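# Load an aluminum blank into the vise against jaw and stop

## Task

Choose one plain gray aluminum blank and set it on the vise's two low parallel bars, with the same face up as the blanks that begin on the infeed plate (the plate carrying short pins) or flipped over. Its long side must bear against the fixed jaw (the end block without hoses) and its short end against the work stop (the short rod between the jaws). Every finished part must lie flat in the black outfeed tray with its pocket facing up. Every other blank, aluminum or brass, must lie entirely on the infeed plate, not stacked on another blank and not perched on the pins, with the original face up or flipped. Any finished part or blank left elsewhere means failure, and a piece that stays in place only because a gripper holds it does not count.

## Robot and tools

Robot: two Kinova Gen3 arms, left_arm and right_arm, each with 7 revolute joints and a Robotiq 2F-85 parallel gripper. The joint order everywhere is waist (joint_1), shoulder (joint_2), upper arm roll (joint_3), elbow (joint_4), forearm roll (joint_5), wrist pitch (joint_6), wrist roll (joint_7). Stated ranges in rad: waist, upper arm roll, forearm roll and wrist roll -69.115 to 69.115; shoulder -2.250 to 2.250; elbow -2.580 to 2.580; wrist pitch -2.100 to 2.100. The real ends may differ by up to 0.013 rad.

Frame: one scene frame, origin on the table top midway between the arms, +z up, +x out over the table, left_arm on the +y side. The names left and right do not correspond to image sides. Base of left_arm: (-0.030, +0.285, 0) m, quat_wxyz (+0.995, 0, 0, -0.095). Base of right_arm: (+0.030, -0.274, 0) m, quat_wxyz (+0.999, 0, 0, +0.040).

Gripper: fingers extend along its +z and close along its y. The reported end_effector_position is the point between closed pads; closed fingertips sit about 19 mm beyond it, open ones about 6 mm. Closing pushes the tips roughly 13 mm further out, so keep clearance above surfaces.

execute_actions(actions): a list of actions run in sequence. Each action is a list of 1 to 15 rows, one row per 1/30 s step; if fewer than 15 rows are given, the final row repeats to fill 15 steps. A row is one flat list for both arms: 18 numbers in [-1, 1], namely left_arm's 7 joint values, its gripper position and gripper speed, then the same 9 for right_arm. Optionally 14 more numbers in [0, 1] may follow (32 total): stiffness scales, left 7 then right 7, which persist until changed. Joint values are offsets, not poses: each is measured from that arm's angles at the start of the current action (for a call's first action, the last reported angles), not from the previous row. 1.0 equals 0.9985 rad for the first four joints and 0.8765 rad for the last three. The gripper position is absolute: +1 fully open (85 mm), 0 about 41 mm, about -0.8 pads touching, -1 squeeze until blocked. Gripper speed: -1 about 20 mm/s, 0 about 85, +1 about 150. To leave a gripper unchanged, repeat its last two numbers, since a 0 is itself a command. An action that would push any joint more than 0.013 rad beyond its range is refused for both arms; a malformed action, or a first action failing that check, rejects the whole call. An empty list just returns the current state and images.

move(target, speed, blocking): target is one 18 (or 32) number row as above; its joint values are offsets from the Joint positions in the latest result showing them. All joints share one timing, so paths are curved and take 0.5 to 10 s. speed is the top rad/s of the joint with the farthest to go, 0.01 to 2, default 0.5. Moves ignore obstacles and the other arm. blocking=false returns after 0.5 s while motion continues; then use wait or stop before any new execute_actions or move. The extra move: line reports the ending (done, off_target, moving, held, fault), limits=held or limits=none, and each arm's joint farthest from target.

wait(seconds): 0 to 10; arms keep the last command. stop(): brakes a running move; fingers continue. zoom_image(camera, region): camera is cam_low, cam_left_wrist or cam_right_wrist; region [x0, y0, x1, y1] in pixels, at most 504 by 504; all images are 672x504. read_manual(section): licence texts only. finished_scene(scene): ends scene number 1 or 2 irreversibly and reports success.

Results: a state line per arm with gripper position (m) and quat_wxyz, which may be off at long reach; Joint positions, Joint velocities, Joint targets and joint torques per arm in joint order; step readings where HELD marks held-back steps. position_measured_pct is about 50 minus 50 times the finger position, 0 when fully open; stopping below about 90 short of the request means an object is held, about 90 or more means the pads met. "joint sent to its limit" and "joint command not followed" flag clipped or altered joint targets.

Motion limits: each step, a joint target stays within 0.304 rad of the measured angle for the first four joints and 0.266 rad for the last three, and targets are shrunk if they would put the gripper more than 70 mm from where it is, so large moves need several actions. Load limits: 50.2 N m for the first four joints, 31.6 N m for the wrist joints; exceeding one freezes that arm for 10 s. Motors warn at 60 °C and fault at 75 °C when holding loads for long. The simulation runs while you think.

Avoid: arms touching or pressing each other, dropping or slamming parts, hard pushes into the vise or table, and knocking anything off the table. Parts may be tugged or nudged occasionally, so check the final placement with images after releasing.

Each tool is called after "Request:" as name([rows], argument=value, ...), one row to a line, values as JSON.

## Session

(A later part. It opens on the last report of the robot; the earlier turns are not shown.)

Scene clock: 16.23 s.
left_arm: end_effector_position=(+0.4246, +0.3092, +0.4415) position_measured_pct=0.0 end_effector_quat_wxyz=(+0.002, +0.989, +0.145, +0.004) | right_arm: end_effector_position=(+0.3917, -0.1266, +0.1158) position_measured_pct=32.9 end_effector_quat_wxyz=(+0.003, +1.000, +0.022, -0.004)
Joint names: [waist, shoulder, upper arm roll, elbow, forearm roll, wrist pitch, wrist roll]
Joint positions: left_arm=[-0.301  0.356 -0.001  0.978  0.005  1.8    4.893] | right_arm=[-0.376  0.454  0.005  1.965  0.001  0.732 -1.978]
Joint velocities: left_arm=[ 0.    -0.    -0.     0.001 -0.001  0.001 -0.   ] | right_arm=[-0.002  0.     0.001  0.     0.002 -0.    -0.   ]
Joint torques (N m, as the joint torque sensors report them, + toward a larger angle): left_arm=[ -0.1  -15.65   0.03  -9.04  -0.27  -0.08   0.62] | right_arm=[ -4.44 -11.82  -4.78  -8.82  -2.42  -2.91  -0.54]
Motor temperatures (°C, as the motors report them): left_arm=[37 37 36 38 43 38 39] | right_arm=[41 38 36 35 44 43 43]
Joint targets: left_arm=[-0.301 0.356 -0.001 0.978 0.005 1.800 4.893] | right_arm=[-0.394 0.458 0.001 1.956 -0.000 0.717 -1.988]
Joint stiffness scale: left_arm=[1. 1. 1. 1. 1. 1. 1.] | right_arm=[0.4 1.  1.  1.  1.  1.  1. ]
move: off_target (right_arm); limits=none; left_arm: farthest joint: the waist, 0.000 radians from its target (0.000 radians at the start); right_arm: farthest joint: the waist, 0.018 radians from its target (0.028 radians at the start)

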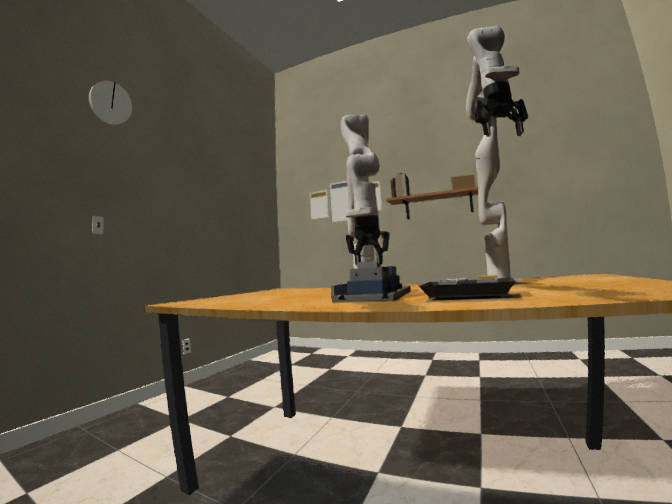

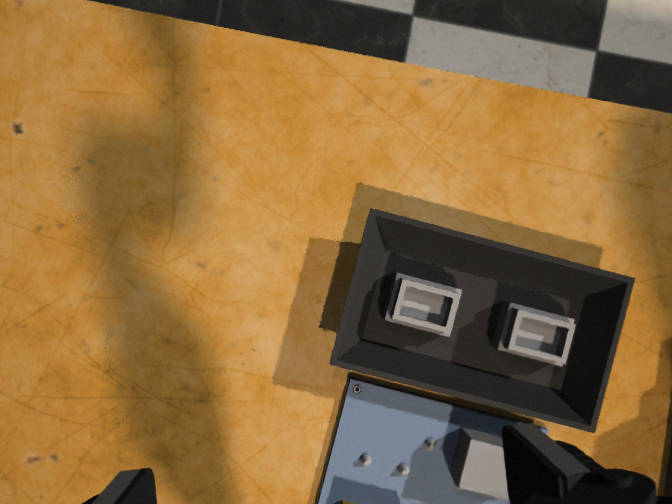

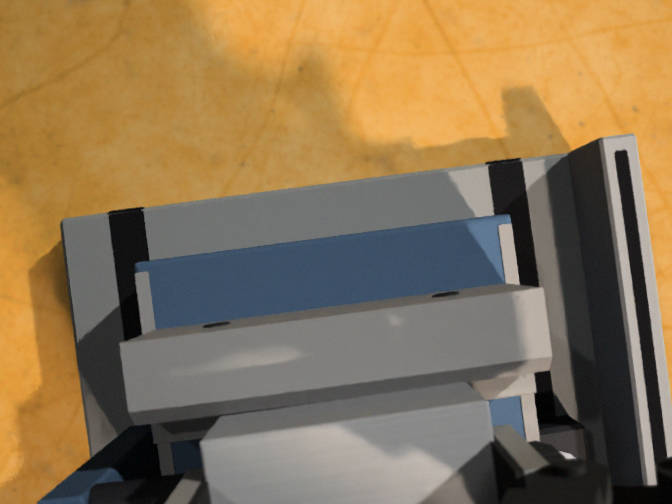

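Release, lift, and tilt the left camera to check the plate.

Request:
execute_actions([
  [[0,0,0,0,0,0.1,0,1,0,-0.004,0,0,-0.004,0,-0.004,0,0.6,-0.5]],
])

Request:
move(target=[0.1,0,0,0,0,0.2,0,1,0,0,-0.15,0,-0.08,0,0.255,0,0.6,0, 1,1,1,1,1,1,1,1,1,1,1,1,1,1], speed=0.25)

Scene clock: 16.83 s.
left_arm: end_effector_position=(+0.4002, +0.3065, +0.4423) position_measured_pct=0.0 end_effector_quat_wxyz=(+0.001, +0.989, +0.144, -0.036) | right_arm: end_effector_position=(+0.3917, -0.1268, +0.1158) position_measured_pct=20.2 end_effector_quat_wxyz=(+0.004, +1.000, +0.022, -0.004)
Joint names: [waist, shoulder, upper arm roll, elbow, forearm roll, wrist pitch, wrist roll]
Joint positions: left_arm=[-0.301  0.356 -0.001  0.978  0.005  1.879  4.893] | right_arm=[-0.376  0.454  0.006  1.965  0.001  0.733 -1.978]
Joint velocities: left_arm=[ 0.    -0.001 -0.    -0.001  0.001 -0.     0.002] | right_arm=[-0.001  0.     0.    -0.     0.     0.001  0.001]
Joint torques (N m, as the joint torque sensors report them, + toward a larger angle): left_arm=[ -0.03 -15.04   0.12  -9.1   -0.2    0.26   0.62] | right_arm=[ -0.19 -14.04  -0.15  -5.41  -0.07   0.02  -0.4 ]
Motor temperatures (°C, as the motors report them): left_arm=[37 37 36 38 43 38 39] | right_arm=[41 38 36 35 44 43 43]
Joint targets: left_arm=[-0.301 0.356 -0.001 0.978 0.005 1.888 4.893] | right_arm=[-0.380 0.454 0.005 1.961 0.001 0.729 -1.978]
Joint stiffness scale: left_arm=[1. 1. 1. 1. 1. 1. 1.] | right_arm=[0.4 1.  1.  1.  1.  1.  1. ]
Step readings (joint positions):
0: left_arm=[-0.301 0.356 -0.001 0.978 0.005 1.800 4.893] | right_arm=[-0.376 0.454 0.005 1.965 0.001 0.732 -1.978]
1: left_arm=[-0.301 0.356 -0.001 0.978 0.005 1.801 4.893] | right_arm=[-0.376 0.454 0.006 1.965 0.001 0.733 -1.978]
2: left_arm=[-0.301 0.356 -0.001 0.978 0.005 1.811 4.893] | right_arm=[-0.376 0.454 0.006 1.965 0.001 0.733 -1.978]
4: left_arm=[-0.301 0.356 -0.001 0.978 0.005 1.854 4.893] | right_arm=[-0.376 0.454 0.006 1.965 0.001 0.733 -1.978]
8: left_arm=[-0.301 0.356 -0.001 0.978 0.005 1.877 4.893] | right_arm=[-0.376 0.454 0.006 1.965 0.001 0.733 -1.978]
15: Joint positions above

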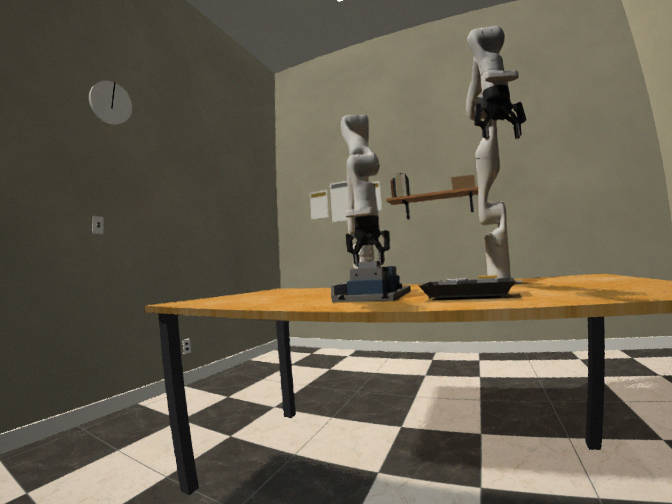

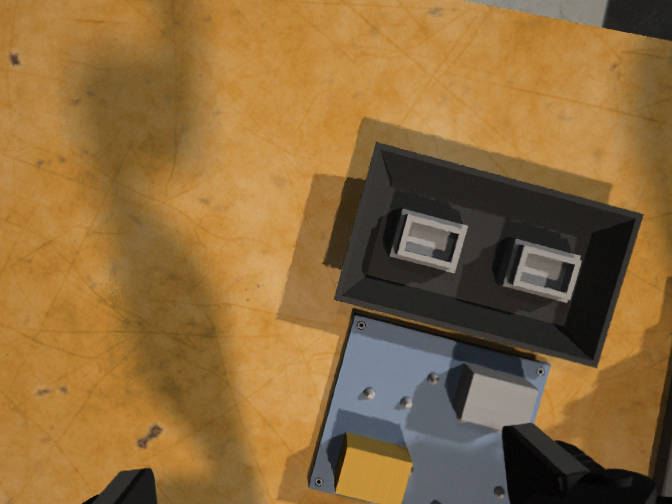

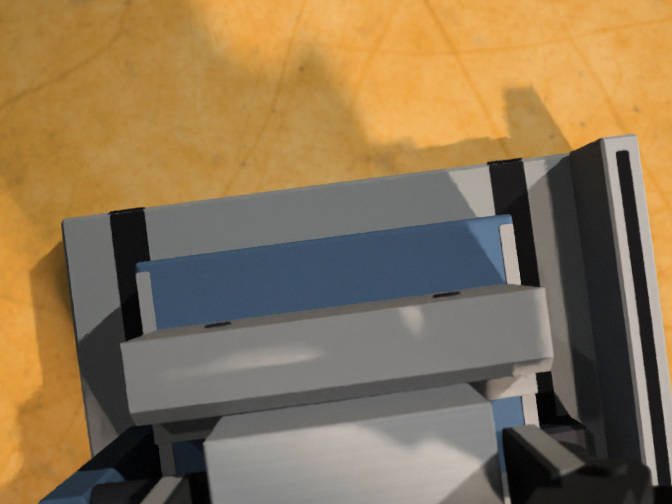

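Scene clock: 18.23 s.
left_arm: end_effector_position=(+0.3491, +0.2643, +0.4502) position_measured_pct=0.0 end_effector_quat_wxyz=(-0.008, +0.988, +0.096, -0.118) | right_arm: end_effector_position=(+0.3833, -0.1307, +0.1904) position_measured_pct=19.8 end_effector_quat_wxyz=(+0.002, +1.000, +0.022, -0.003)
Joint names: [waist, shoulder, upper arm roll, elbow, forearm roll, wrist pitch, wrist roll]
Joint positions: left_arm=[-0.204  0.356 -0.001  0.978  0.005  2.045  4.893] | right_arm=[-0.376  0.307  0.006  1.89   0.001  0.951 -1.978]
Joint velocities: left_arm=[ 0.002 -0.001  0.001  0.002  0.    -0.001  0.   ] | right_arm=[-0.    -0.003  0.    -0.001  0.001 -0.001 -0.001]
Joint torques (N m, as the joint torque sensors report them, + toward a larger angle): left_arm=[ -0.43 -14.66   0.18  -8.27  -0.38   0.74   0.61] | right_arm=[ -0.27 -12.71  -0.14  -6.71   0.01  -0.01  -0.31]
Motor temperatures (°C, as the motors report them): left_arm=[37 37 36 38 43 38 39] | right_arm=[41 38 36 35 44 43 43]
Joint targets: left_arm=[-0.201 0.356 -0.001 0.978 0.005 2.054 4.893] | right_arm=[-0.376 0.304 0.006 1.885 0.001 0.956 -1.978]
Joint stiffness scale: left_arm=[1. 1. 1. 1. 1. 1. 1.] | right_arm=[1. 1. 1. 1. 1. 1. 1.]
move: done; limits=none; left_arm: farthest joint: the wrist pitch, 0.009 radians from its target (0.176 radians at the start); right_arm: farthest joint: the elbow, 0.005 radians from its target (0.080 radians at the start)

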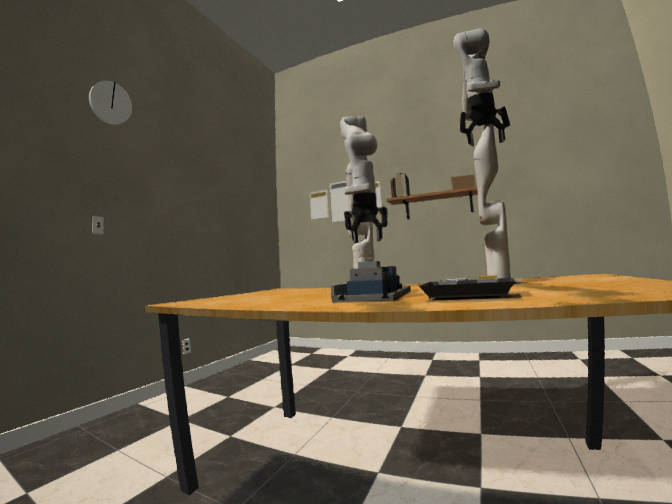

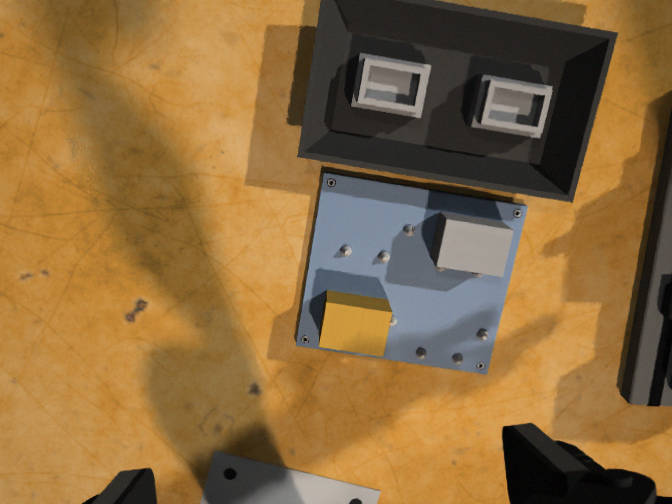

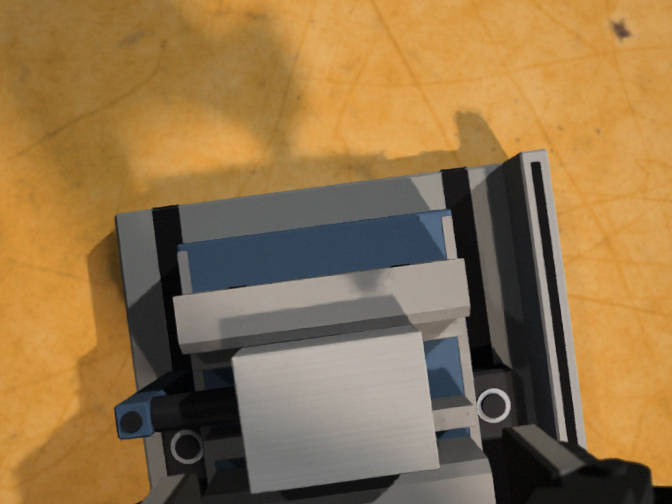

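Request:
finished_scene(scene=2)

The scene is finished: the task was done.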